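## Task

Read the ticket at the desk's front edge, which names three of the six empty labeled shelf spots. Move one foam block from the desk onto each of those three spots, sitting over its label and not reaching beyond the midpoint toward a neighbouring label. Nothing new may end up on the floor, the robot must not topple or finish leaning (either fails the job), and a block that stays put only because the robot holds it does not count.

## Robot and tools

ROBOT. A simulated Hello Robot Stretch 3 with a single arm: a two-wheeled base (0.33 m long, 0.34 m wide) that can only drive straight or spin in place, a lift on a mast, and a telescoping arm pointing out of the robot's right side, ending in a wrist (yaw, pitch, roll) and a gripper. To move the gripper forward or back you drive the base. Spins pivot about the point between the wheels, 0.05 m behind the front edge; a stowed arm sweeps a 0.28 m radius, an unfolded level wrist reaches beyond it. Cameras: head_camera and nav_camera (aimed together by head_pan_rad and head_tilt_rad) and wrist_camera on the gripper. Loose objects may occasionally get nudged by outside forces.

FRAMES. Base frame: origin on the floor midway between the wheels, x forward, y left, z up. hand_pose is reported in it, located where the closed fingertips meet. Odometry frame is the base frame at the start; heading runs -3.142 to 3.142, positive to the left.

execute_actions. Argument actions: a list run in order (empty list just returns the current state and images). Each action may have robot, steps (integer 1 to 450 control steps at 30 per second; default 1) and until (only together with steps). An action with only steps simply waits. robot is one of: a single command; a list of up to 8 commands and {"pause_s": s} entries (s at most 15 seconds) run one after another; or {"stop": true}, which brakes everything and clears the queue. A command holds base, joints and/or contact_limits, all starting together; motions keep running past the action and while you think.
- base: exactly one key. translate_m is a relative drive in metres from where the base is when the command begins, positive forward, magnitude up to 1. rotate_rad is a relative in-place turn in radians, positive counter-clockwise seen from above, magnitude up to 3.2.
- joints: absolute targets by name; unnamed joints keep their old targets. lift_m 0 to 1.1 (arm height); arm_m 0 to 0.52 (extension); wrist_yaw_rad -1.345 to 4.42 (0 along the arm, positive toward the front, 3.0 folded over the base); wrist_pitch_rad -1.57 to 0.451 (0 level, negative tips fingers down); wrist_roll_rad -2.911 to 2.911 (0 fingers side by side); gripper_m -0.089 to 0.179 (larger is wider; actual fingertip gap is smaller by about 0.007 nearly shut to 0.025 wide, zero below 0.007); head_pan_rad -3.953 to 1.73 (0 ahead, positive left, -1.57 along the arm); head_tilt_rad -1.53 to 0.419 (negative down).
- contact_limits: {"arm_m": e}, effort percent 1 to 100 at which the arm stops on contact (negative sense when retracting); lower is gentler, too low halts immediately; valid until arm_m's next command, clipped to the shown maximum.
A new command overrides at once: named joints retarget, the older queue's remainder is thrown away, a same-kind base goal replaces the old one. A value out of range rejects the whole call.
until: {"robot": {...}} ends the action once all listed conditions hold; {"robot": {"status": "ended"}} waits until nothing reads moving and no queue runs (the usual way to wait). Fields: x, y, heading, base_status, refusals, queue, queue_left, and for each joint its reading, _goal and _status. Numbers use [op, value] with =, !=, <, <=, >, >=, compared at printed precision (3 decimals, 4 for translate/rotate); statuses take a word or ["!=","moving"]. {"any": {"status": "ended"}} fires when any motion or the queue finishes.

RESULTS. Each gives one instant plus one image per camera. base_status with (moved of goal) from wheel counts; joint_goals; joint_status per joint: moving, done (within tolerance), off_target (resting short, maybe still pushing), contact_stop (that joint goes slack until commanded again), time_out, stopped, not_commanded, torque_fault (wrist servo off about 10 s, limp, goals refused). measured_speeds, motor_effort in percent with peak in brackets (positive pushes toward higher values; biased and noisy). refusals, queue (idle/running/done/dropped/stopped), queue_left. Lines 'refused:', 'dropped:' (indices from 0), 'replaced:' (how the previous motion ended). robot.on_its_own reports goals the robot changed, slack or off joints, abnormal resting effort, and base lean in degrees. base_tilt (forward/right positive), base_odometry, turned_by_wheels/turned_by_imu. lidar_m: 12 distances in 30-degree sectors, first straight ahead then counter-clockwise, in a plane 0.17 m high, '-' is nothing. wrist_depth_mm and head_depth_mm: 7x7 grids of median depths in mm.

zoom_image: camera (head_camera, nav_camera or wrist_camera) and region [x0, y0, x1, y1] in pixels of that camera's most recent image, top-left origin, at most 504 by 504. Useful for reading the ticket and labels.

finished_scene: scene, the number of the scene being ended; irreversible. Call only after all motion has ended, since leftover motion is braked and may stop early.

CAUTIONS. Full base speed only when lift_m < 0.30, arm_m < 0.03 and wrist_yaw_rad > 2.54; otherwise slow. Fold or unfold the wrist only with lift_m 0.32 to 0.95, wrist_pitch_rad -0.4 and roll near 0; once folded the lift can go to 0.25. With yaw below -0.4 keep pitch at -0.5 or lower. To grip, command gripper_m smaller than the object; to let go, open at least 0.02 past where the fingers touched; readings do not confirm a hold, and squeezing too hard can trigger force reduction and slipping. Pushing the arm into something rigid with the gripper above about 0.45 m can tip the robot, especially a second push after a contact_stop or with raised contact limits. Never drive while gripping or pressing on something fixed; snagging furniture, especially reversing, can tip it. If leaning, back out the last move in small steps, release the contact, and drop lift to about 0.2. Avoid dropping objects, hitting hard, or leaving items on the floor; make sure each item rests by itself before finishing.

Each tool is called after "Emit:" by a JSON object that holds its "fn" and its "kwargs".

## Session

Emit:
{"fn": "execute_actions", "kwargs": {"actions": []}}

Scene clock: 0.00 s.
robot.base_odometry: x=+0.000 y=+0.000 heading=+0.000 (m, m, rad; robot's odometry frame)
robot.turned_by_wheels: +0.000 (rad since the last result)
robot.turned_by_imu: +0.000 (rad since the last result)
robot.base_tilt: forward=-0.5 right=-0.3 (deg)
robot.lidar_m: 2.12 1.12 1.20 1.70 1.75 1.65 1.72 2.26 2.78 2.89 2.19 2.07
robot.head_depth_mm: 1923 1977 1961 1951 1942 1931 1955 / 1986 2075 2052 2035 2063 2054 2033 / 1987 2160 2175 2158 2153 2147 2137 / 2004 2258 2277 2265 2267 2250 2239 / 1983 2384 2402 2399 2370 2410 2342 / 1990 2525 2494 2463 2461 2462 2377 / 1992 2199 2226 2207 2131 1621 1631
robot.base_status: not_commanded
robot.joint_positions: lift_m=+0.438 arm_m=+0.001 wrist_yaw_rad=+3.094 wrist_pitch_rad=-0.527 wrist_roll_rad=+0.014 gripper_m=+0.037 head_pan_rad=-0.020 head_tilt_rad=-0.007
robot.joint_goals: lift_m=+0.438 arm_m=+0.001 wrist_yaw_rad=+3.094 wrist_pitch_rad=-0.527 wrist_roll_rad=+0.014 gripper_m=+0.037 head_pan_rad=-0.020 head_tilt_rad=-0.007
robot.joint_status: lift_m=not_commanded arm_m=not_commanded wrist_yaw_rad=not_commanded wrist_pitch_rad=not_commanded wrist_roll_rad=not_commanded gripper_m=not_commanded head_pan_rad=not_commanded head_tilt_rad=not_commanded
robot.measured_speeds: translate_m=+0.000 rotate_rad=+0.000 lift_m=+0.000 arm_m=+0.000 wrist_yaw_rad=+0.000 wrist_pitch_rad=+0.000 wrist_roll_rad=+0.000 head_pan_rad=+0.000 head_tilt_rad=+0.000
robot: refusals=0 queue=idle queue_left=0
robot.motor_effort: left_wheel=+0 right_wheel=+0 lift_m=+33 arm_m=+0 wrist_yaw_rad=+1 wrist_pitch_rad=+7 wrist_roll_rad=+0 gripper_m=-1 head_pan_rad=+0 head_tilt_rad=+2 (%)
robot.hand_pose: x=-0.0113 y=+0.0628 z=+0.4266 quat_wxyz=(+0.202, +0.691, +0.167, +0.673) (m; robot's base frame)
robot.wrist_depth_mm: - - - - - - - / - - - - - - - / - - - - - - - / 821 823 871 875 892 890 917 / 710 725 - 740 737 751 767 / 628 625 - 629 660 657 651 / 545 541 - 573 549 562 564
pictures: head_camera (sideways: a quarter turn clockwise sets it upright), nav_camera (sideways: a quarter turn counterclockwise sets it upright), wrist_camera
Images, in order (width x height): head_camera 896x504, nav_camera 672x504, wrist_camera 644x364.

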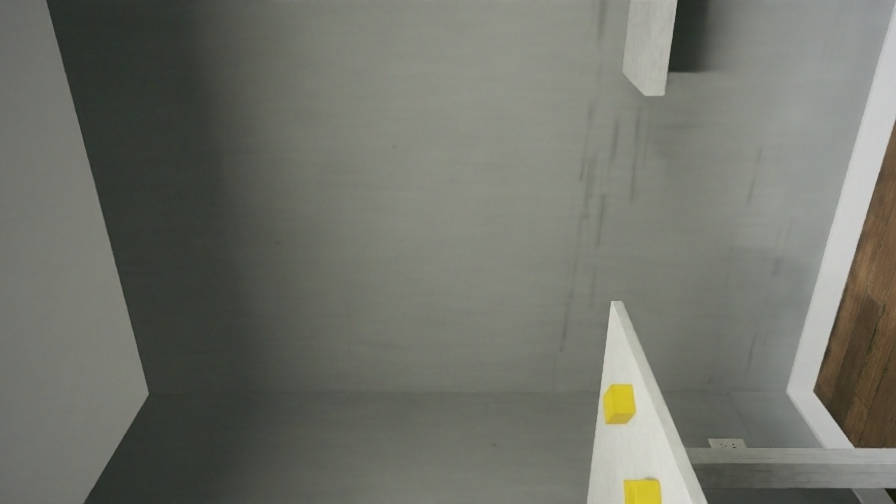

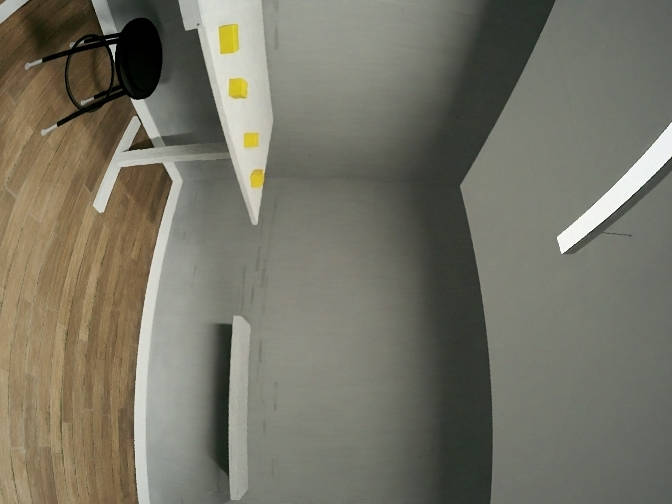

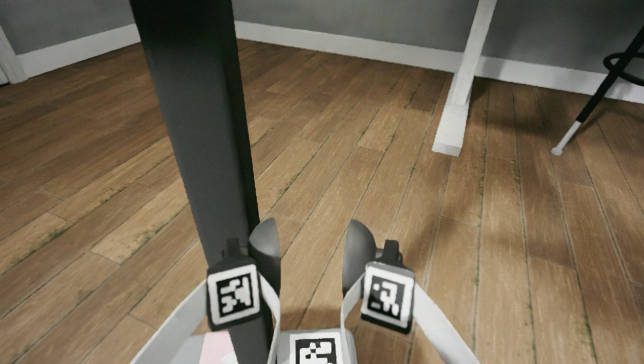

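Emit:
{"fn": "execute_actions", "kwargs": {"actions": [{"robot":{"joints":{"head_pan_rad":0.9,"head_tilt_rad":-0.5,"lift_m":0.29,"wrist_pitch_rad":-0.4}},"steps":100,"until":{"robot":{"status":"ended"}}}]}}

Scene clock: 8.00 s.
robot.base_odometry: x=+0.000 y=+0.000 heading=+0.000 (m, m, rad; robot's odometry frame)
robot.turned_by_wheels: +0.000 (rad since the last result)
robot.turned_by_imu: +0.001 (rad since the last result)
robot.base_tilt: forward=-0.5 right=-0.3 (deg)
robot.lidar_m: 2.12 1.12 1.20 1.70 1.76 1.65 1.72 2.25 2.79 2.89 2.19 2.07
robot.head_depth_mm: 1502 1624 1050 1884 1571 1567 1349 / 1478 1596 1139 1490 1839 1619 1361 / 1448 1567 1142 1849 1963 1577 1352 / 1434 1537 1147 1806 1972 1630 1350 / 1413 1518 1152 1307 1908 1569 1317 / 1388 1490 1156 1771 1899 1630 1356 / 1364 1460 1551 1721 1878 1629 1365
robot.base_status: not_commanded
robot.joint_positions: lift_m=+0.290 arm_m=+0.001 wrist_yaw_rad=+3.094 wrist_pitch_rad=-0.422 wrist_roll_rad=+0.014 gripper_m=+0.037 head_pan_rad=+0.893 head_tilt_rad=-0.493
robot.joint_goals: lift_m=+0.290 arm_m=+0.001 wrist_yaw_rad=+3.094 wrist_pitch_rad=-0.400 wrist_roll_rad=+0.014 gripper_m=+0.037 head_pan_rad=+0.900 head_tilt_rad=-0.500
robot.joint_status: lift_m=done arm_m=not_commanded wrist_yaw_rad=not_commanded wrist_pitch_rad=done wrist_roll_rad=not_commanded gripper_m=not_commanded head_pan_rad=done head_tilt_rad=done
robot.measured_speeds: translate_m=+0.000 rotate_rad=+0.000 lift_m=+0.000 arm_m=+0.000 wrist_yaw_rad=+0.000 wrist_pitch_rad=+0.000 wrist_roll_rad=+0.000 head_pan_rad=+0.000 head_tilt_rad=+0.000
robot: refusals=0 queue=done queue_left=0
robot.motor_effort: left_wheel=+0(0) right_wheel=+1(1) lift_m=+28(34) arm_m=+0(0) wrist_yaw_rad=+1(1) wrist_pitch_rad=+11(12) wrist_roll_rad=+0(0) gripper_m=-2(1) head_pan_rad=+5(60) head_tilt_rad=-3(32) (%)
robot.hand_pose: x=-0.0106 y=+0.0774 z=+0.3020 quat_wxyz=(+0.166, +0.699, +0.131, +0.683) (m; robot's base frame)
robot.wrist_depth_mm: - - - - - - - / - - - - - - - / 991 - - - - - - / 739 739 781 774 785 798 802 / 605 614 - 621 635 629 632 / 503 508 - 525 536 529 527 / 448 - - - 436 446 452
pictures: head_camera (sideways: a quarter turn clockwise sets it upright), nav_camera (sideways: a quarter turn counterclockwise sets it upright), wrist_camera
Images, in order (width x height): head_camera 896x504, nav_camera 672x504, wrist_camera 644x364.

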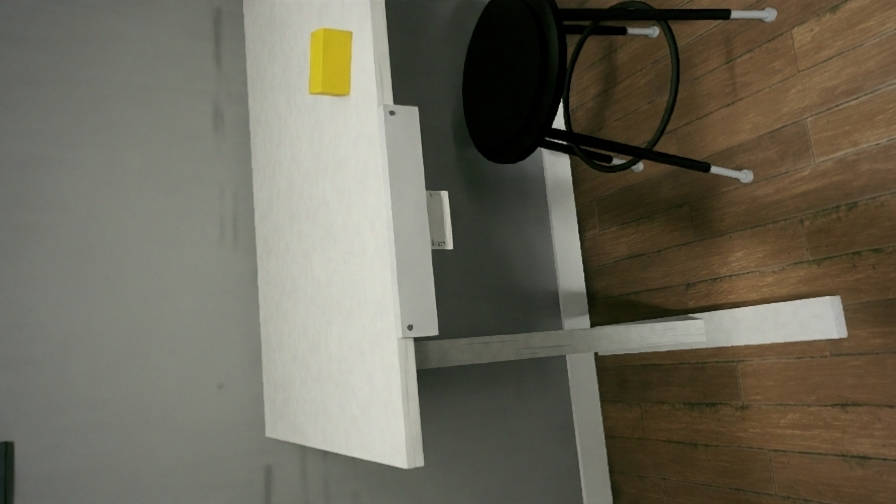

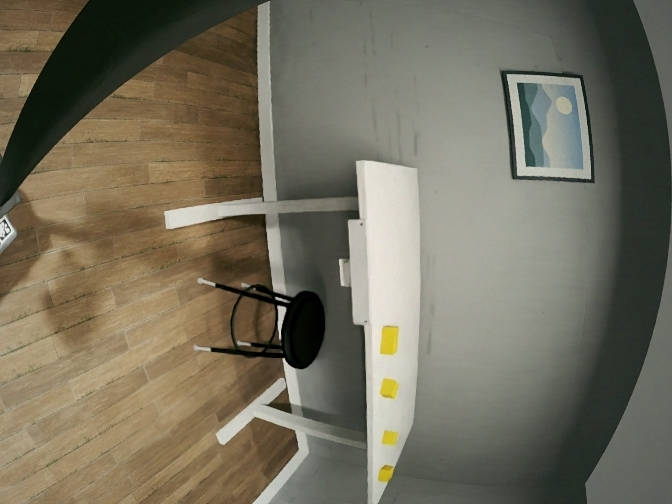

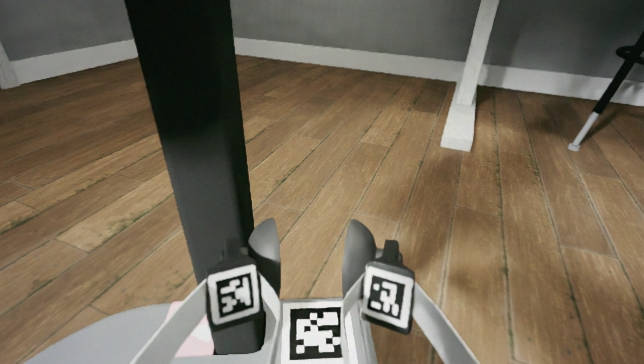

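Emit:
{"fn": "execute_actions", "kwargs": {"actions": [{"robot":[{"base":{"rotate_rad":0.71},"joints":{"head_pan_rad":-1.57,"head_tilt_rad":-0.7}},{"base":{"translate_m":0.41}},{"base":{"rotate_rad":1.97}},{"joints":{"lift_m":0.70}}],"steps":450,"until":{"robot":{"lift_m":[">",0.34]}}},{"robot":{"joints":{"wrist_yaw_rad":0.07}},"steps":200,"until":{"robot":{"wrist_yaw_rad":["<",1.5]}}},{"robot":{"joints":{"wrist_pitch_rad":0,"gripper_m":0.15}},"steps":200,"until":{"robot":{"status":"ended"}}}]}}

Scene clock: 29.73 s.
robot.base_odometry: x=+0.311 y=+0.267 heading=+2.680 (m, m, rad; robot's odometry frame)
robot.turned_by_wheels: +2.680 (rad since the last result)
robot.turned_by_imu: +2.655 (rad since the last result)
robot.base_tilt: forward=-0.5 right=-0.3 (deg)
robot.lidar_m: 1.82 1.87 2.59 3.16 2.73 1.99 1.91 1.36 0.71 0.83 1.32 1.80
robot.head_depth_mm: 1089 961 688 554 1010 1396 1210 / 1090 968 687 557 1648 1334 1209 / 1094 975 692 560 1642 1399 - / 1099 978 694 563 1642 1398 1216 / 1101 984 693 565 1579 1353 1194 / 1109 987 699 597 1668 1401 1207 / 1108 1235 700 599 1683 1399 1222
robot.base_status: done (rotate_rad +1.9699 of +1.9700)
robot.joint_positions: lift_m=+0.700 arm_m=+0.001 wrist_yaw_rad=+0.073 wrist_pitch_rad=-0.024 wrist_roll_rad=+0.014 gripper_m=+0.150 head_pan_rad=-1.563 head_tilt_rad=-0.692
robot.joint_goals: lift_m=+0.700 arm_m=+0.001 wrist_yaw_rad=+0.070 wrist_pitch_rad=+0.000 wrist_roll_rad=+0.014 gripper_m=+0.150 head_pan_rad=-1.570 head_tilt_rad=-0.700
robot.joint_status: lift_m=done arm_m=not_commanded wrist_yaw_rad=done wrist_pitch_rad=done wrist_roll_rad=not_commanded gripper_m=done head_pan_rad=done head_tilt_rad=done
robot.measured_speeds: translate_m=+0.000 rotate_rad=+0.000 lift_m=+0.000 arm_m=+0.000 wrist_yaw_rad=+0.000 wrist_pitch_rad=+0.000 wrist_roll_rad=+0.000 head_pan_rad=+0.000 head_tilt_rad=+0.000
robot: refusals=0 queue=done queue_left=0
robot.motor_effort: left_wheel=-1(6) right_wheel=+2(6) lift_m=+37(38) arm_m=-1(0) wrist_yaw_rad=-4(3) wrist_pitch_rad=+12(17) wrist_roll_rad=+0(0) gripper_m=+0(85) head_pan_rad=-5(59) head_tilt_rad=-4(22) (%)
robot.hand_pose: x=-0.0028 y=-0.4013 z=+0.8084 quat_wxyz=(+0.702, +0.035, -0.711, +0.017) (m; robot's base frame)
robot.wrist_depth_mm: 232 227 208 204 203 201 199 / - 401 212 211 206 206 205 / - - - - 222 - 984 / - - - - - - - / - - - - - - - / - - - - - - - / - - - - - 498 492
pictures: head_camera (sideways: a quarter turn clockwise sets it upright), nav_camera (sideways: a quarter turn counterclockwise sets it upright), wrist_camera
Images, in order (width x height): head_camera 896x504, nav_camera 672x504, wrist_camera 644x364.

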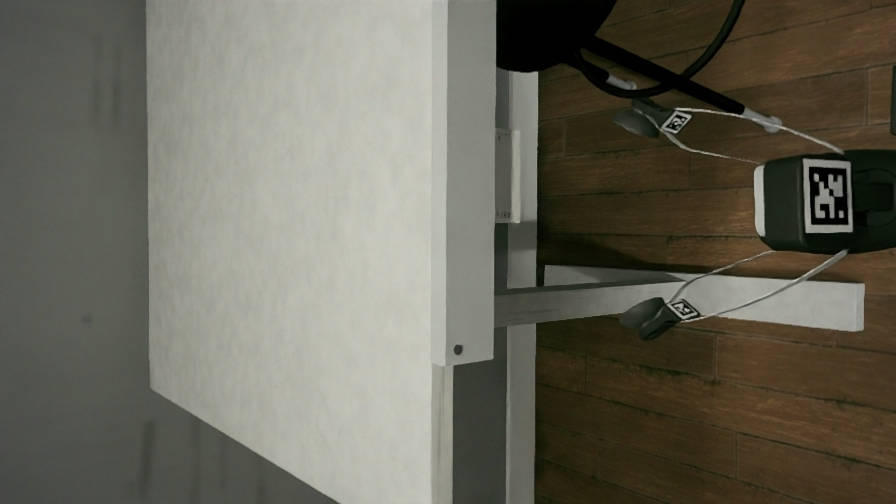

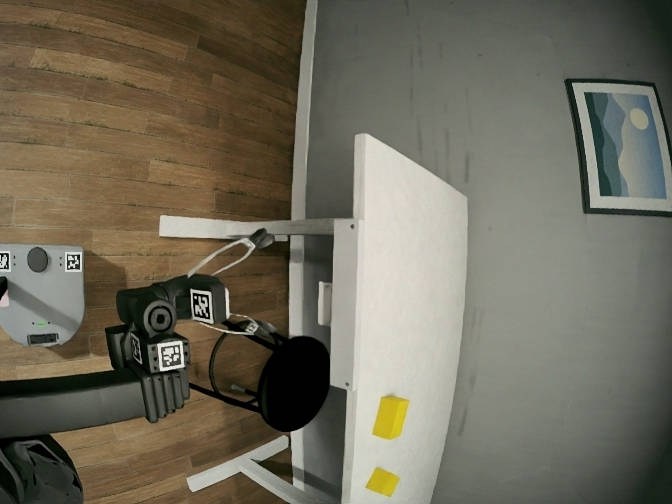

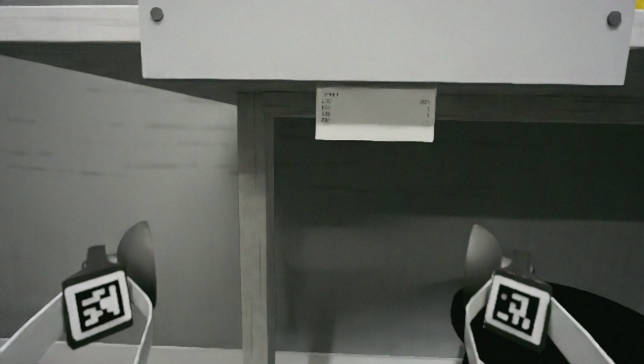

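Emit:
{"fn": "execute_actions", "kwargs": {"actions": [{"robot":{"joints":{"arm_m":0.155,"lift_m":0.71,"head_pan_rad":1.65,"head_tilt_rad":-0.25},"contact_limits":{"arm_m":12}},"steps":200,"until":{"robot":{"status":"ended"}}}]}}

Scene clock: 38.73 s.
robot.base_odometry: x=+0.311 y=+0.267 heading=+2.680 (m, m, rad; robot's odometry frame)
robot.turned_by_wheels: +0.000 (rad since the last result)
robot.turned_by_imu: +0.001 (rad since the last result)
robot.base_tilt: forward=-0.5 right=-0.3 (deg)
robot.lidar_m: 1.82 1.88 2.58 3.15 2.74 1.99 1.91 1.37 0.71 0.83 1.33 1.81
robot.head_depth_mm: 3001 3107 3168 3329 3057 2145 1653 / 2985 3081 3236 3378 3045 2134 1655 / 3061 3183 3319 3500 3032 2140 1660 / 3078 3196 3358 3514 3042 2130 1654 / 3105 3190 3403 3480 3016 2151 1674 / 3140 3268 3335 3495 3039 2151 1670 / 3146 3314 3443 3519 3061 2148 1674
robot.base_status: done (rotate_rad +1.9699 of +1.9700)
robot.joint_positions: lift_m=+0.710 arm_m=+0.155 wrist_yaw_rad=+0.072 wrist_pitch_rad=-0.024 wrist_roll_rad=+0.014 gripper_m=+0.150 head_pan_rad=+1.643 head_tilt_rad=-0.260
robot.joint_goals: lift_m=+0.710 arm_m=+0.155 wrist_yaw_rad=+0.070 wrist_pitch_rad=+0.000 wrist_roll_rad=+0.014 gripper_m=+0.150 head_pan_rad=+1.650 head_tilt_rad=-0.250
robot.joint_status: lift_m=done arm_m=done wrist_yaw_rad=done wrist_pitch_rad=done wrist_roll_rad=not_commanded gripper_m=done head_pan_rad=done head_tilt_rad=done
robot.measured_speeds: translate_m=+0.000 rotate_rad=+0.000 lift_m=+0.000 arm_m=+0.000 wrist_yaw_rad=+0.000 wrist_pitch_rad=+0.000 wrist_roll_rad=+0.000 head_pan_rad=+0.000 head_tilt_rad=+0.000
robot: refusals=0 queue=done queue_left=0
robot.motor_effort: left_wheel=-1(1) right_wheel=+1(2) lift_m=+37(41) arm_m=+3(2) wrist_yaw_rad=-3(3) wrist_pitch_rad=+12(12) wrist_roll_rad=+0(0) gripper_m=+0(1) head_pan_rad=+5(60) head_tilt_rad=+6(32) (%)
robot.contact_limits: arm_m 12 (drawing in: default 18, maximum 29; extending or still: default 24, maximum 39)
robot.hand_pose: x=-0.0030 y=-0.5545 z=+0.8184 quat_wxyz=(+0.702, +0.034, -0.711, +0.017) (m; robot's base frame)
robot.wrist_depth_mm: - 68 67 66 64 63 62 / 896 336 325 72 71 70 70 / 909 888 424 73 72 72 71 / 897 893 445 75 74 74 73 / 954 918 941 902 943 872 909 / 954 929 547 965 917 - 901 / - - 547 984 937 512 536
pictures: head_camera (sideways: a quarter turn clockwise sets it upright), nav_camera (sideways: a quarter turn counterclockwise sets it upright), wrist_camera
Images, in order (width x height): head_camera 896x504, nav_camera 672x504, wrist_camera 644x364.

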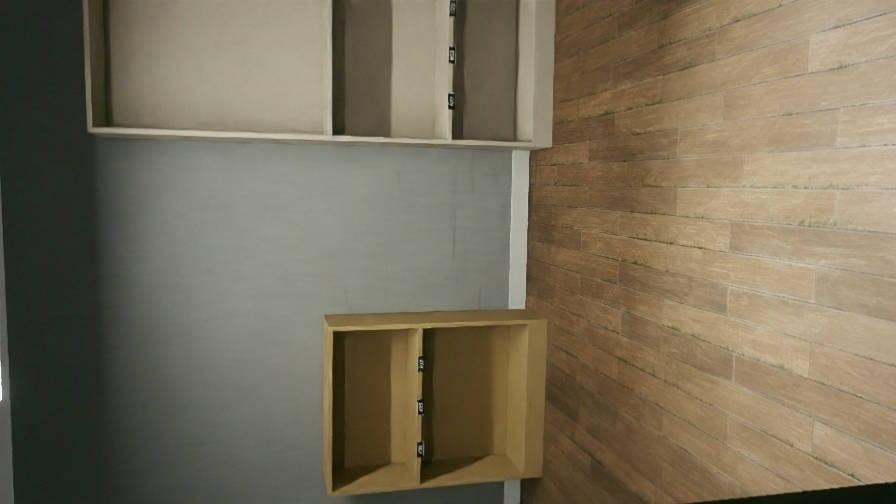

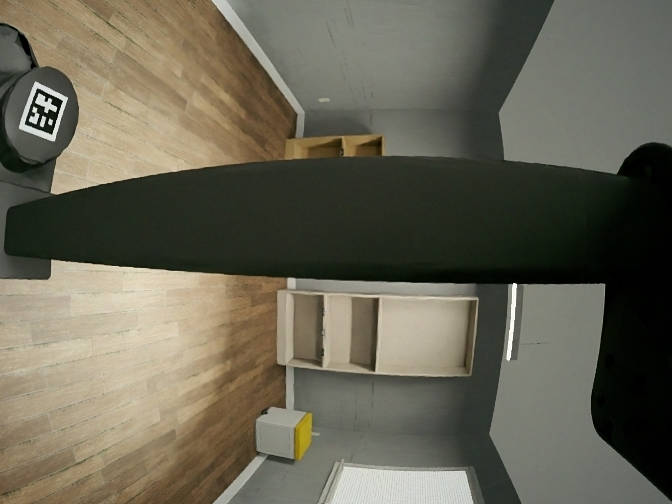

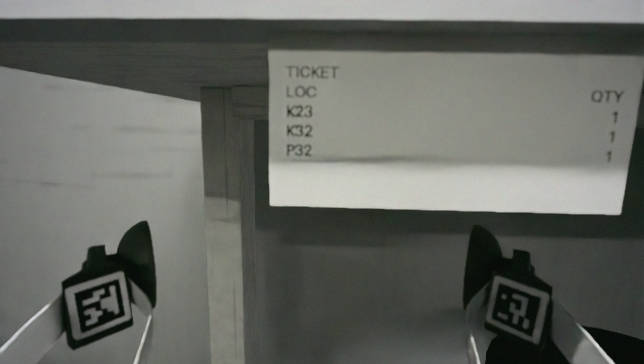

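K23, K32, P32.

Emit:
{"fn": "zoom_image", "kwargs": {"camera": "head_camera", "region": [385, 345, 455, 465]}}

Emit:
{"fn": "zoom_image", "kwargs": {"camera": "head_camera", "region": [415, 0, 485, 120]}}

Emit:
{"fn": "execute_actions", "kwargs": {"actions": [{"robot":{"joints":{"arm_m":0.0,"head_pan_rad":-1.75,"head_tilt_rad":-0.6}},"steps":200,"until":{"robot":{"arm_m":["<",0.05]}}},{"robot":{"base":{"translate_m":-0.45},"joints":{"wrist_pitch_rad":-0.5,"wrist_yaw_rad":0.8,"gripper_m":0.12,"lift_m":1.05}},"steps":300,"until":{"robot":{"status":"ended"}}}]}}

Region (385, 345, 455, 465) of head_camera's 896x504 image, scaled by 4.200, with more detail than that image has; it fills the left 294 columns of this view, and the rest is white.

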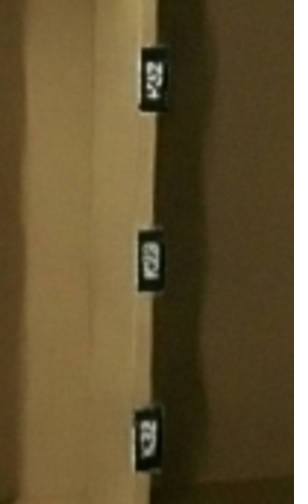

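Region (415, 0, 485, 120) of head_camera's 896x504 image, scaled by 4.200, with more detail than that image has; it fills the left 294 columns of this view, and the rest is white.

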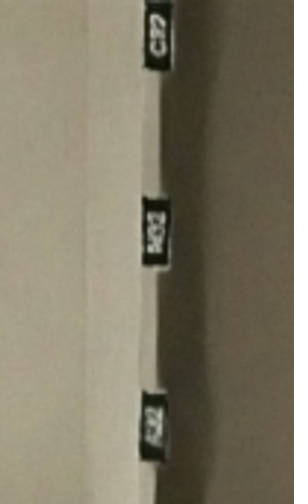

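Scene clock: 53.00 s.
robot.base_odometry: x=+0.714 y=+0.067 heading=+2.680 (m, m, rad; robot's odometry frame)
robot.turned_by_wheels: +0.000 (rad since the last result)
robot.turned_by_imu: +0.000 (rad since the last result)
robot.base_tilt: forward=-0.5 right=-0.2 (deg)
robot.lidar_m: 2.26 2.36 3.17 3.14 2.10 1.52 1.46 1.51 1.04 0.58 0.71 1.80
robot.head_depth_mm: 1136 - - - - 1424 1278 / 1120 - - - - - 1196 / 1121 1195 - - - - 1217 / 1110 1192 - - - - 1224 / 1084 1177 - - - - - / 1074 1157 868 651 1072 - 1222 / 1060 1145 867 - - - 1257
robot.base_status: done (translate_m -0.4500 of -0.4500)
robot.joint_positions: lift_m=+1.050 arm_m=+0.002 wrist_yaw_rad=+0.797 wrist_pitch_rad=-0.514 wrist_roll_rad=+0.014 gripper_m=+0.120 head_pan_rad=-1.743 head_tilt_rad=-0.593
robot.joint_goals: lift_m=+1.050 arm_m=+0.000 wrist_yaw_rad=+0.800 wrist_pitch_rad=-0.500 wrist_roll_rad=+0.014 gripper_m=+0.120 head_pan_rad=-1.750 head_tilt_rad=-0.600
robot.joint_status: lift_m=done arm_m=done wrist_yaw_rad=done wrist_pitch_rad=done wrist_roll_rad=not_commanded gripper_m=done head_pan_rad=done head_tilt_rad=done
robot.measured_speeds: translate_m=+0.000 rotate_rad=+0.000 lift_m=+0.000 arm_m=+0.000 wrist_yaw_rad=+0.000 wrist_pitch_rad=+0.000 wrist_roll_rad=+0.000 head_pan_rad=+0.000 head_tilt_rad=+0.000
robot: refusals=0 queue=done queue_left=0
robot.motor_effort: left_wheel=+0(5) right_wheel=+1(2) lift_m=+37(39) arm_m=-4(5) wrist_yaw_rad=+4(5) wrist_pitch_rad=+7(15) wrist_roll_rad=+0(0) gripper_m=-1(85) head_pan_rad=-5(59) head_tilt_rad=-4(28) (%)
robot.hand_pose: x=+0.1296 y=-0.2945 z=+1.0416 quat_wxyz=(+0.696, +0.432, -0.565, +0.096) (m; robot's base frame)
robot.wrist_depth_mm: - - - - 936 885 765 / - - 616 587 610 630 647 / - - - 446 449 381 462 / - - - - 373 353 362 / - - - - - 310 304 / - - - - - 700 268 / - - - - - 612 651
pictures: head_camera (sideways: a quarter turn clockwise sets it upright), nav_camera (sideways: a quarter turn counterclockwise sets it upright), wrist_camera
Images, in order (width x height): head_camera 896x504, nav_camera 672x504, wrist_camera 644x364.

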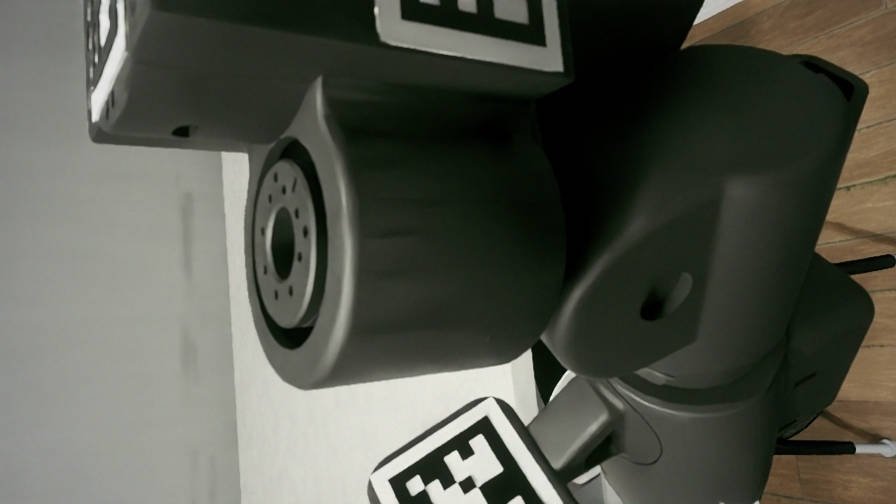

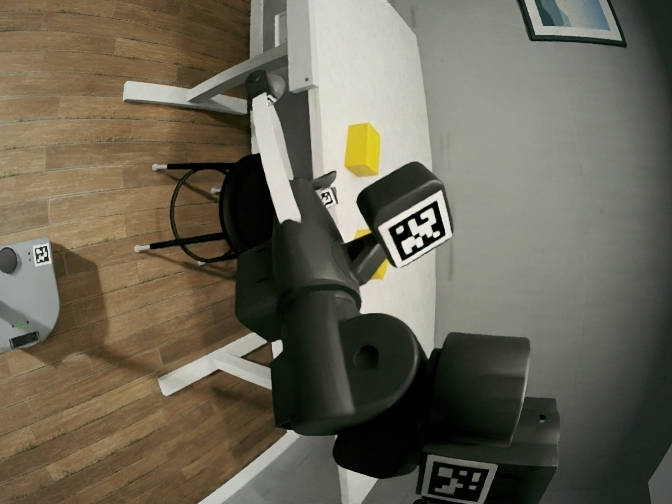

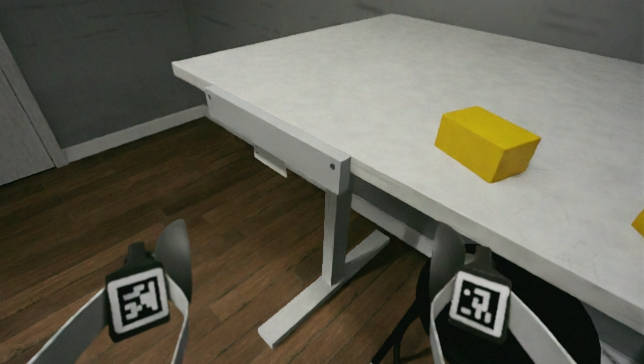

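Emit:
{"fn": "execute_actions", "kwargs": {"actions": [{"robot":{"joints":{"wrist_yaw_rad":-0.15,"arm_m":0.06}},"steps":300,"until":{"robot":{"status":"ended"}}}]}}

Scene clock: 59.07 s.
robot.base_odometry: x=+0.714 y=+0.067 heading=+2.680 (m, m, rad; robot's odometry frame)
robot.turned_by_wheels: +0.000 (rad since the last result)
robot.turned_by_imu: +0.001 (rad since the last result)
robot.base_tilt: forward=-0.5 right=-0.3 (deg)
robot.lidar_m: 2.27 2.37 3.14 3.13 2.11 1.52 1.46 1.51 1.04 0.58 0.72 1.80
robot.head_depth_mm: 1126 - - - - 1484 1269 / 1104 - - - - 1493 1266 / 1091 - - - - 1485 1269 / 1105 1174 - - - 1419 1241 / 1086 1150 - - - 924 1245 / 1070 1149 868 626 1004 929 1245 / 1059 1140 872 594 1038 1405 1245
robot.base_status: done (translate_m -0.4500 of -0.4500)
robot.joint_positions: lift_m=+1.050 arm_m=+0.060 wrist_yaw_rad=-0.147 wrist_pitch_rad=-0.514 wrist_roll_rad=+0.014 gripper_m=+0.120 head_pan_rad=-1.743 head_tilt_rad=-0.593
robot.joint_goals: lift_m=+1.050 arm_m=+0.060 wrist_yaw_rad=-0.150 wrist_pitch_rad=-0.500 wrist_roll_rad=+0.014 gripper_m=+0.120 head_pan_rad=-1.750 head_tilt_rad=-0.600
robot.joint_status: lift_m=done arm_m=done wrist_yaw_rad=done wrist_pitch_rad=done wrist_roll_rad=not_commanded gripper_m=done head_pan_rad=done head_tilt_rad=done
robot.measured_speeds: translate_m=+0.000 rotate_rad=+0.000 lift_m=+0.000 arm_m=+0.000 wrist_yaw_rad=+0.000 wrist_pitch_rad=+0.000 wrist_roll_rad=+0.000 head_pan_rad=+0.000 head_tilt_rad=+0.000
robot: refusals=0 queue=done queue_left=0
robot.motor_effort: left_wheel=+0(1) right_wheel=+1(1) lift_m=+37(37) arm_m=+3(2) wrist_yaw_rad=-3(5) wrist_pitch_rad=+7(7) wrist_roll_rad=+0(0) gripper_m=-2(1) head_pan_rad=-4(4) head_tilt_rad=-3(3) (%)
robot.hand_pose: x=-0.0524 y=-0.4136 z=+1.0416 quat_wxyz=(+0.664, +0.128, -0.700, -0.231) (m; robot's base frame)
robot.wrist_depth_mm: 768 831 835 894 902 948 - / 575 570 579 593 592 618 640 / 430 434 441 429 452 405 466 / 290 325 332 339 359 365 373 / 286 299 294 294 308 319 - / 260 - 652 727 - - - / 852 - 613 - - - -
pictures: head_camera (sideways: a quarter turn clockwise sets it upright), nav_camera (sideways: a quarter turn counterclockwise sets it upright), wrist_camera
Images, in order (width x height): head_camera 896x504, nav_camera 672x504, wrist_camera 644x364.

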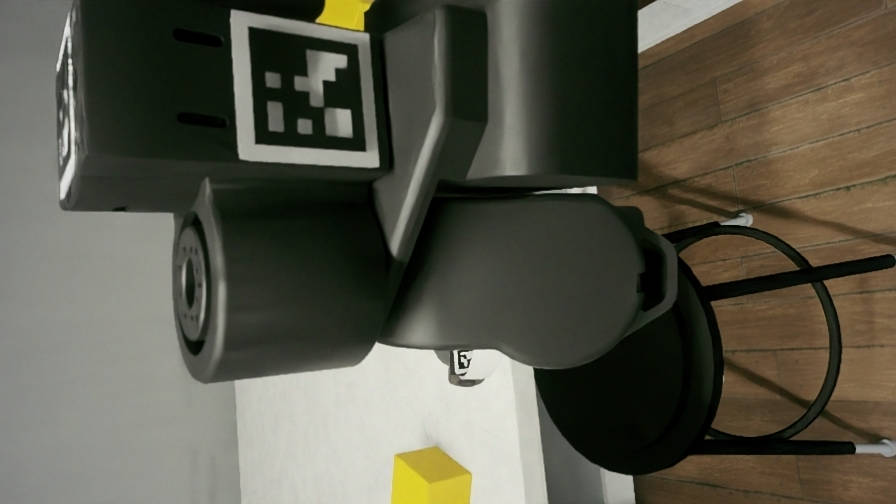

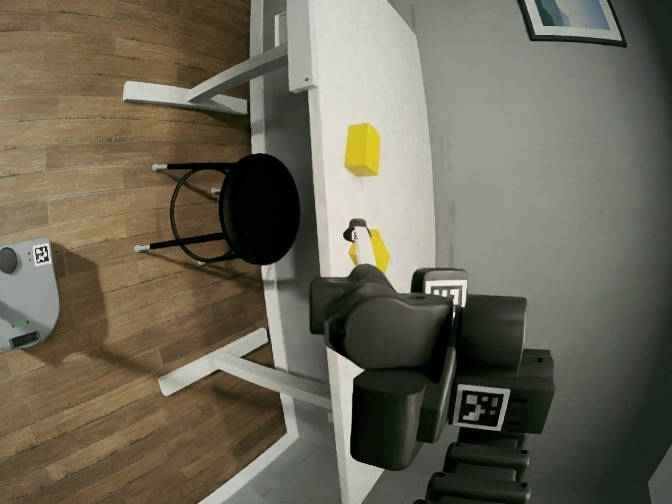

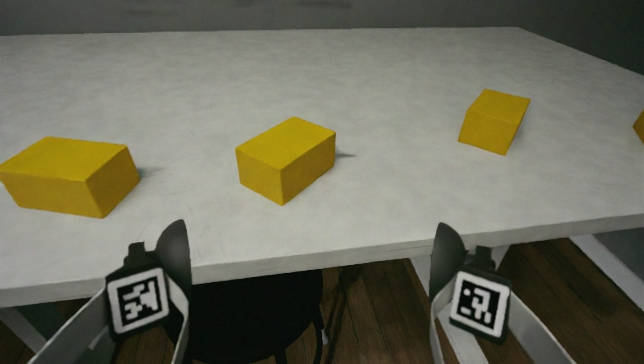

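Emit:
{"fn": "execute_actions", "kwargs": {"actions": [{"robot":[{"base":{"translate_m":0.106},"joints":{"wrist_yaw_rad":-0.75,"arm_m":0.308}},{"joints":{"lift_m":1.03}}],"steps":300,"until":{"robot":{"status":"ended"}}}]}}

Scene clock: 74.30 s.
robot.base_odometry: x=+0.619 y=+0.114 heading=+2.680 (m, m, rad; robot's odometry frame)
robot.turned_by_wheels: +0.000 (rad since the last result)
robot.turned_by_imu: +0.001 (rad since the last result)
robot.base_tilt: forward=-0.5 right=-0.3 (deg)
robot.lidar_m: 2.16 2.26 3.05 3.15 2.25 1.63 1.57 1.62 0.60 0.59 0.94 1.80
robot.head_depth_mm: 1144 - 769 630 1713 1485 1266 / 1121 - 849 617 1702 1491 1268 / 1104 1182 883 611 1072 1391 1247 / 1083 - - 621 1011 923 1269 / 1077 - - 599 1011 923 1253 / 1070 1163 845 594 1570 1468 1251 / 1057 1135 871 614 1611 1504 1283
robot.base_status: done (translate_m +0.1060 of +0.1060)
robot.joint_positions: lift_m=+1.030 arm_m=+0.308 wrist_yaw_rad=-0.748 wrist_pitch_rad=-0.514 wrist_roll_rad=+0.014 gripper_m=+0.120 head_pan_rad=-1.743 head_tilt_rad=-0.593
robot.joint_goals: lift_m=+1.030 arm_m=+0.308 wrist_yaw_rad=-0.750 wrist_pitch_rad=-0.500 wrist_roll_rad=+0.014 gripper_m=+0.120 head_pan_rad=-1.750 head_tilt_rad=-0.600
robot.joint_status: lift_m=done arm_m=done wrist_yaw_rad=done wrist_pitch_rad=done wrist_roll_rad=not_commanded gripper_m=done head_pan_rad=done head_tilt_rad=done
robot.measured_speeds: translate_m=+0.000 rotate_rad=+0.000 lift_m=+0.000 arm_m=+0.000 wrist_yaw_rad=+0.000 wrist_pitch_rad=+0.000 wrist_roll_rad=+0.000 head_pan_rad=+0.000 head_tilt_rad=+0.000
robot: refusals=0 queue=done queue_left=0
robot.motor_effort: left_wheel=-1(4) right_wheel=+1(4) lift_m=+29(37) arm_m=+3(4) wrist_yaw_rad=-3(4) wrist_pitch_rad=+7(7) wrist_roll_rad=+0(0) gripper_m=-1(0) head_pan_rad=-4(5) head_tilt_rad=-3(4) (%)
robot.hand_pose: x=-0.1652 y=-0.6074 z=+1.0219 quat_wxyz=(+0.566, -0.085, -0.706, -0.417) (m; robot's base frame)
robot.wrist_depth_mm: 557 659 750 830 - - - / 521 513 521 553 553 554 511 / 387 391 395 409 385 380 423 / 310 315 322 321 322 327 333 / 261 267 262 208 270 274 285 / 223 - 221 176 229 237 - / - 191 192 153 203 197 -
pictures: head_camera (sideways: a quarter turn clockwise sets it upright), nav_camera (sideways: a quarter turn counterclockwise sets it upright), wrist_camera
Images, in order (width x height): head_camera 896x504, nav_camera 672x504, wrist_camera 644x364.

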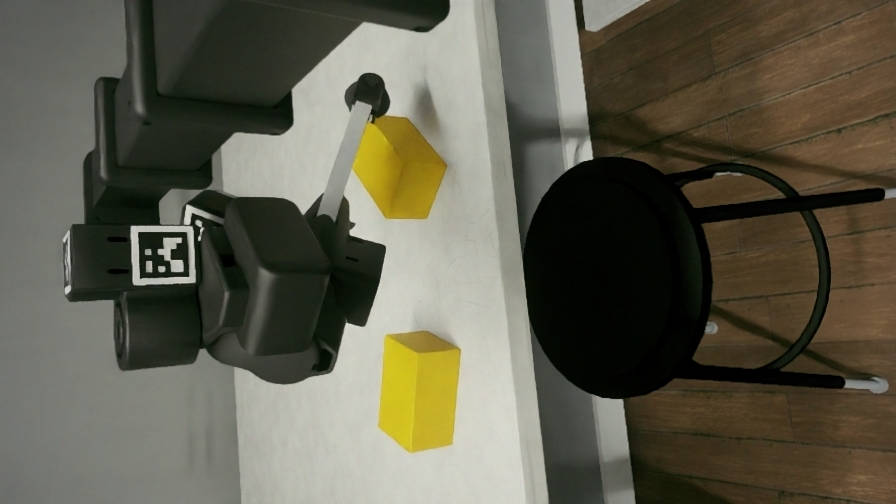

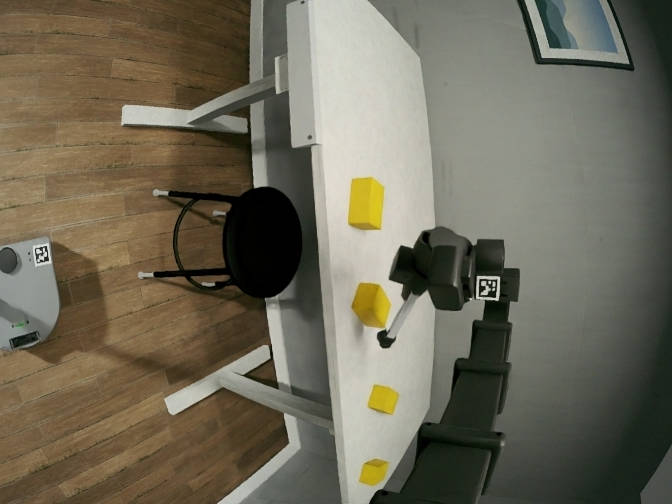

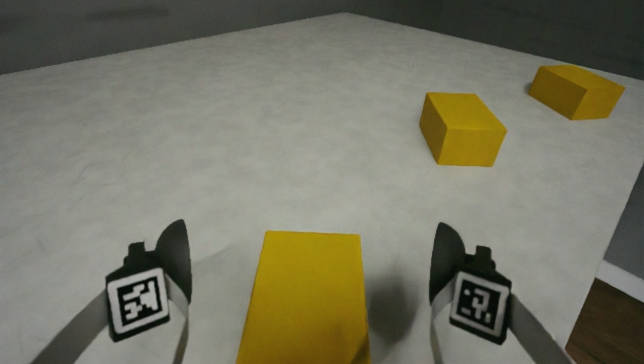

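Emit:
{"fn": "execute_actions", "kwargs": {"actions": [{"robot":[{"joints":{"lift_m":0.986}},{"joints":{"gripper_m":0.02}},{"joints":{"lift_m":1.02}},{"joints":{"arm_m":0.0,"head_pan_rad":-1.57,"head_tilt_rad":-0.9}}],"steps":450,"until":{"robot":{"arm_m":["<",0.12]}}},{"robot":{"joints":{"wrist_yaw_rad":0.0}},"steps":100,"until":{"robot":{"status":"ended"}}}]}}

Scene clock: 87.23 s.
robot.base_odometry: x=+0.619 y=+0.114 heading=+2.680 (m, m, rad; robot's odometry frame)
robot.turned_by_wheels: +0.000 (rad since the last result)
robot.turned_by_imu: +0.002 (rad since the last result)
robot.base_tilt: forward=-0.4 right=-0.3 (deg)
robot.lidar_m: 2.16 2.26 3.06 3.14 2.26 1.63 1.57 1.62 0.60 0.59 0.94 1.80
robot.head_depth_mm: 802 - - - - 1243 1124 / 809 - - - - 1239 1129 / 808 - - - - 1245 1133 / 781 570 545 1548 1403 1266 1135 / 785 577 1600 1616 1403 1266 1130 / 789 616 1594 1642 1424 1274 1141 / 793 621 549 1431 1412 1275 1140
robot.base_status: done (translate_m +0.1060 of +0.1060)
robot.joint_positions: lift_m=+1.020 arm_m=+0.002 wrist_yaw_rad=-0.003 wrist_pitch_rad=-0.516 wrist_roll_rad=+0.014 gripper_m=+0.021 head_pan_rad=-1.577 head_tilt_rad=-0.889
robot.joint_goals: lift_m=+1.020 arm_m=+0.000 wrist_yaw_rad=+0.000 wrist_pitch_rad=-0.500 wrist_roll_rad=+0.014 gripper_m=+0.020 head_pan_rad=-1.570 head_tilt_rad=-0.900
robot.joint_status: lift_m=done arm_m=done wrist_yaw_rad=done wrist_pitch_rad=done wrist_roll_rad=not_commanded gripper_m=done head_pan_rad=done head_tilt_rad=done
robot.measured_speeds: translate_m=+0.000 rotate_rad=+0.000 lift_m=+0.000 arm_m=+0.000 wrist_yaw_rad=+0.000 wrist_pitch_rad=+0.000 wrist_roll_rad=+0.000 head_pan_rad=+0.000 head_tilt_rad=+0.000
robot: refusals=0 queue=done queue_left=0
robot.motor_effort: left_wheel=-1(1) right_wheel=+1(0) lift_m=+37(40) arm_m=-4(5) wrist_yaw_rad=+3(3) wrist_pitch_rad=+9(8) wrist_roll_rad=+0(0) gripper_m=-19(94) head_pan_rad=+4(24) head_tilt_rad=-5(27) (%)
robot.hand_pose: x=-0.0222 y=-0.3576 z=+1.0111 quat_wxyz=(+0.679, +0.178, -0.689, -0.183) (m; robot's base frame)
robot.wrist_depth_mm: 716 740 769 761 820 843 848 / 485 487 501 516 520 531 499 / 366 369 352 380 392 397 399 / 294 309 314 178 318 325 325 / 307 - - 147 - - - / - - 125 126 128 - - / - - 119 116 - - -
pictures: head_camera (sideways: a quarter turn clockwise sets it upright), nav_camera (sideways: a quarter turn counterclockwise sets it upright), wrist_camera
Images, in order (width x height): head_camera 896x504, nav_camera 672x504, wrist_camera 644x364.

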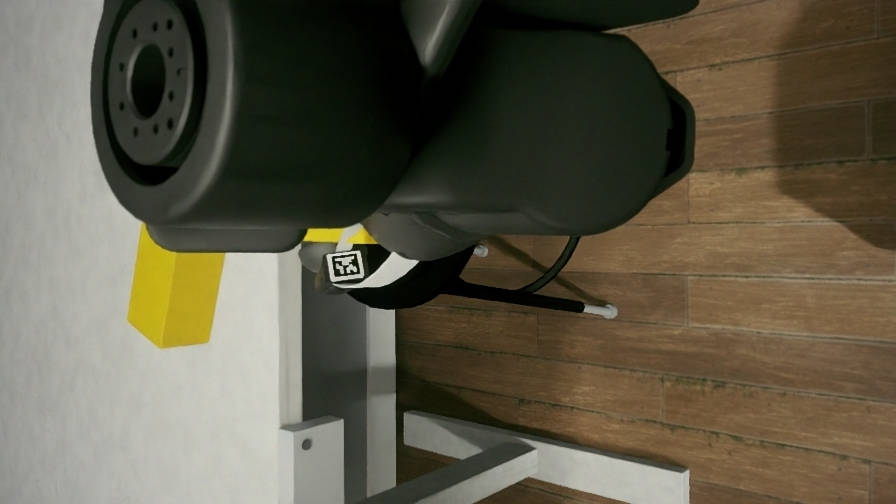

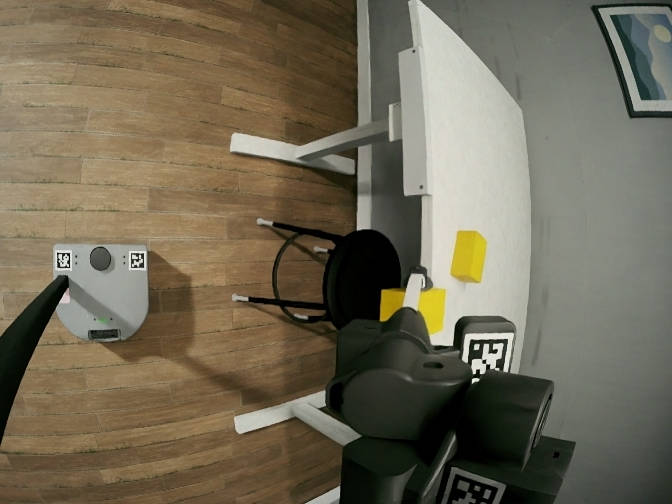

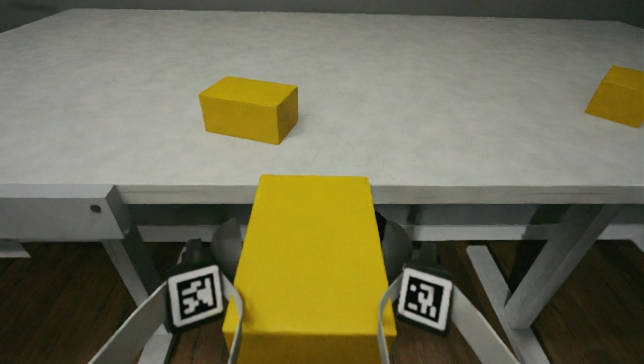

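Emit:
{"fn": "execute_actions", "kwargs": {"actions": [{"robot":{"base":{"rotate_rad":1.74},"joints":{"wrist_yaw_rad":2.7,"wrist_pitch_rad":-0.4,"lift_m":0.29}},"steps":450,"until":{"robot":{"base_status":["!=","moving"]}}},{"robot":{"base":{"translate_m":1.0}},"steps":450,"until":{"robot":{"translate_m":[">",0.82]}}},{"robot":{"base":{"translate_m":1.0}},"steps":5},{"steps":450,"until":{"robot":{"translate_m":[">",0.82]}}},{"robot":[{"base":{"translate_m":1.0}},{"base":{"rotate_rad":1.41}},{"joints":{"lift_m":0.72}}],"steps":450,"until":{"robot":{"lift_m":[">",0.34]}}},{"robot":{"joints":{"wrist_yaw_rad":0.04}},"steps":200,"until":{"robot":{"wrist_yaw_rad":["<",1.5]}}},{"robot":{"joints":{"wrist_pitch_rad":-0.5}},"steps":200,"until":{"robot":{"status":"ended"}}}]}}

Scene clock: 122.63 s.
robot.base_odometry: x=-0.144 y=-2.420 heading=-0.453 (m, m, rad; robot's odometry frame)
robot.turned_by_wheels: +3.150 (rad since the last result)
robot.turned_by_imu: +3.140 (rad since the last result)
robot.base_tilt: forward=-0.4 right=-0.3 (deg)
robot.lidar_m: 1.14 1.18 1.62 3.43 3.65 2.71 2.17 1.11 0.88 0.55 0.83 0.84
robot.head_depth_mm: 717 851 1031 1255 1415 1291 - / 516 674 682 862 1391 1299 - / 519 819 916 856 1002 - - / 520 820 920 837 1296 1240 1128 / 525 826 928 858 1327 1250 1139 / 526 825 930 862 1320 1244 1140 / 528 828 934 867 1332 1254 1143
robot.base_status: done (rotate_rad +1.4099 of +1.4100)
robot.joint_positions: lift_m=+0.720 arm_m=+0.002 wrist_yaw_rad=+0.043 wrist_pitch_rad=-0.516 wrist_roll_rad=+0.014 gripper_m=+0.021 head_pan_rad=-1.577 head_tilt_rad=-0.889
robot.joint_goals: lift_m=+0.720 arm_m=+0.000 wrist_yaw_rad=+0.040 wrist_pitch_rad=-0.500 wrist_roll_rad=+0.014 gripper_m=+0.020 head_pan_rad=-1.570 head_tilt_rad=-0.900
robot.joint_status: lift_m=done arm_m=done wrist_yaw_rad=done wrist_pitch_rad=done wrist_roll_rad=not_commanded gripper_m=done head_pan_rad=done head_tilt_rad=done
robot.measured_speeds: translate_m=+0.000 rotate_rad=+0.000 lift_m=+0.000 arm_m=+0.000 wrist_yaw_rad=+0.000 wrist_pitch_rad=+0.000 wrist_roll_rad=+0.000 head_pan_rad=+0.000 head_tilt_rad=+0.000
robot: refusals=0 queue=done queue_left=0
robot.motor_effort: left_wheel=-1(6) right_wheel=+1(7) lift_m=+37(38) arm_m=-3(3) wrist_yaw_rad=-2(5) wrist_pitch_rad=+9(14) wrist_roll_rad=+0(0) gripper_m=-18(18) head_pan_rad=+4(4) head_tilt_rad=-6(6) (%)
robot.hand_pose: x=-0.0125 y=-0.3574 z=+0.7111 quat_wxyz=(+0.683, +0.194, -0.684, -0.168) (m; robot's base frame)
robot.wrist_depth_mm: 522 529 507 504 394 538 550 / 503 502 509 525 386 602 597 / 382 375 391 393 370 667 658 / 695 707 364 176 423 740 732 / 777 813 762 147 814 866 866 / 797 835 125 126 127 907 916 / 706 719 118 116 817 848 850
pictures: head_camera (sideways: a quarter turn clockwise sets it upright), nav_camera (sideways: a quarter turn counterclockwise sets it upright), wrist_camera
Images, in order (width x height): head_camera 896x504, nav_camera 672x504, wrist_camera 644x364.

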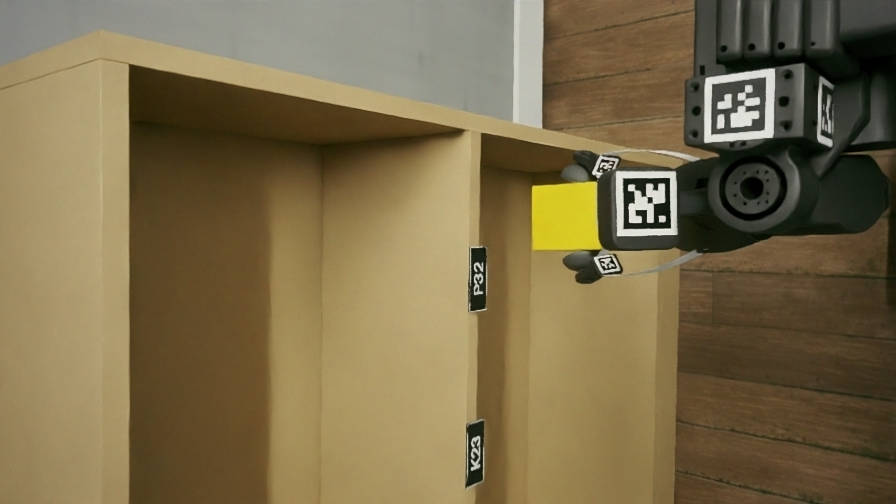

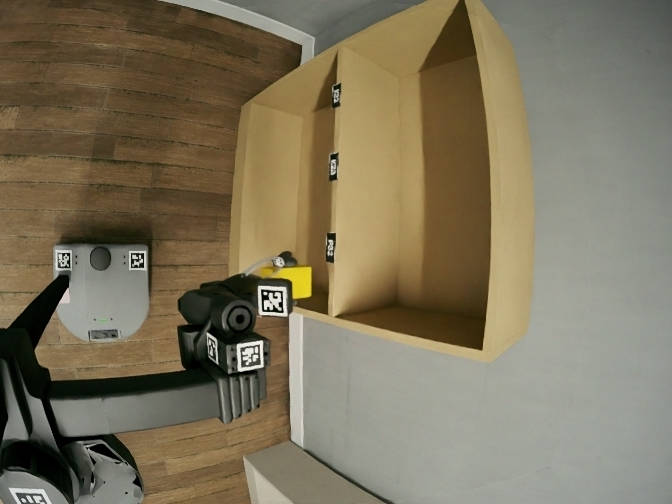

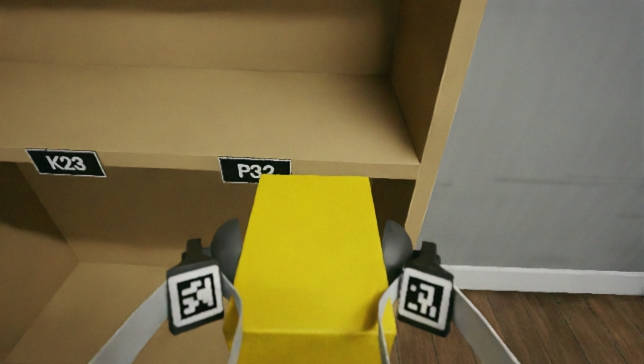

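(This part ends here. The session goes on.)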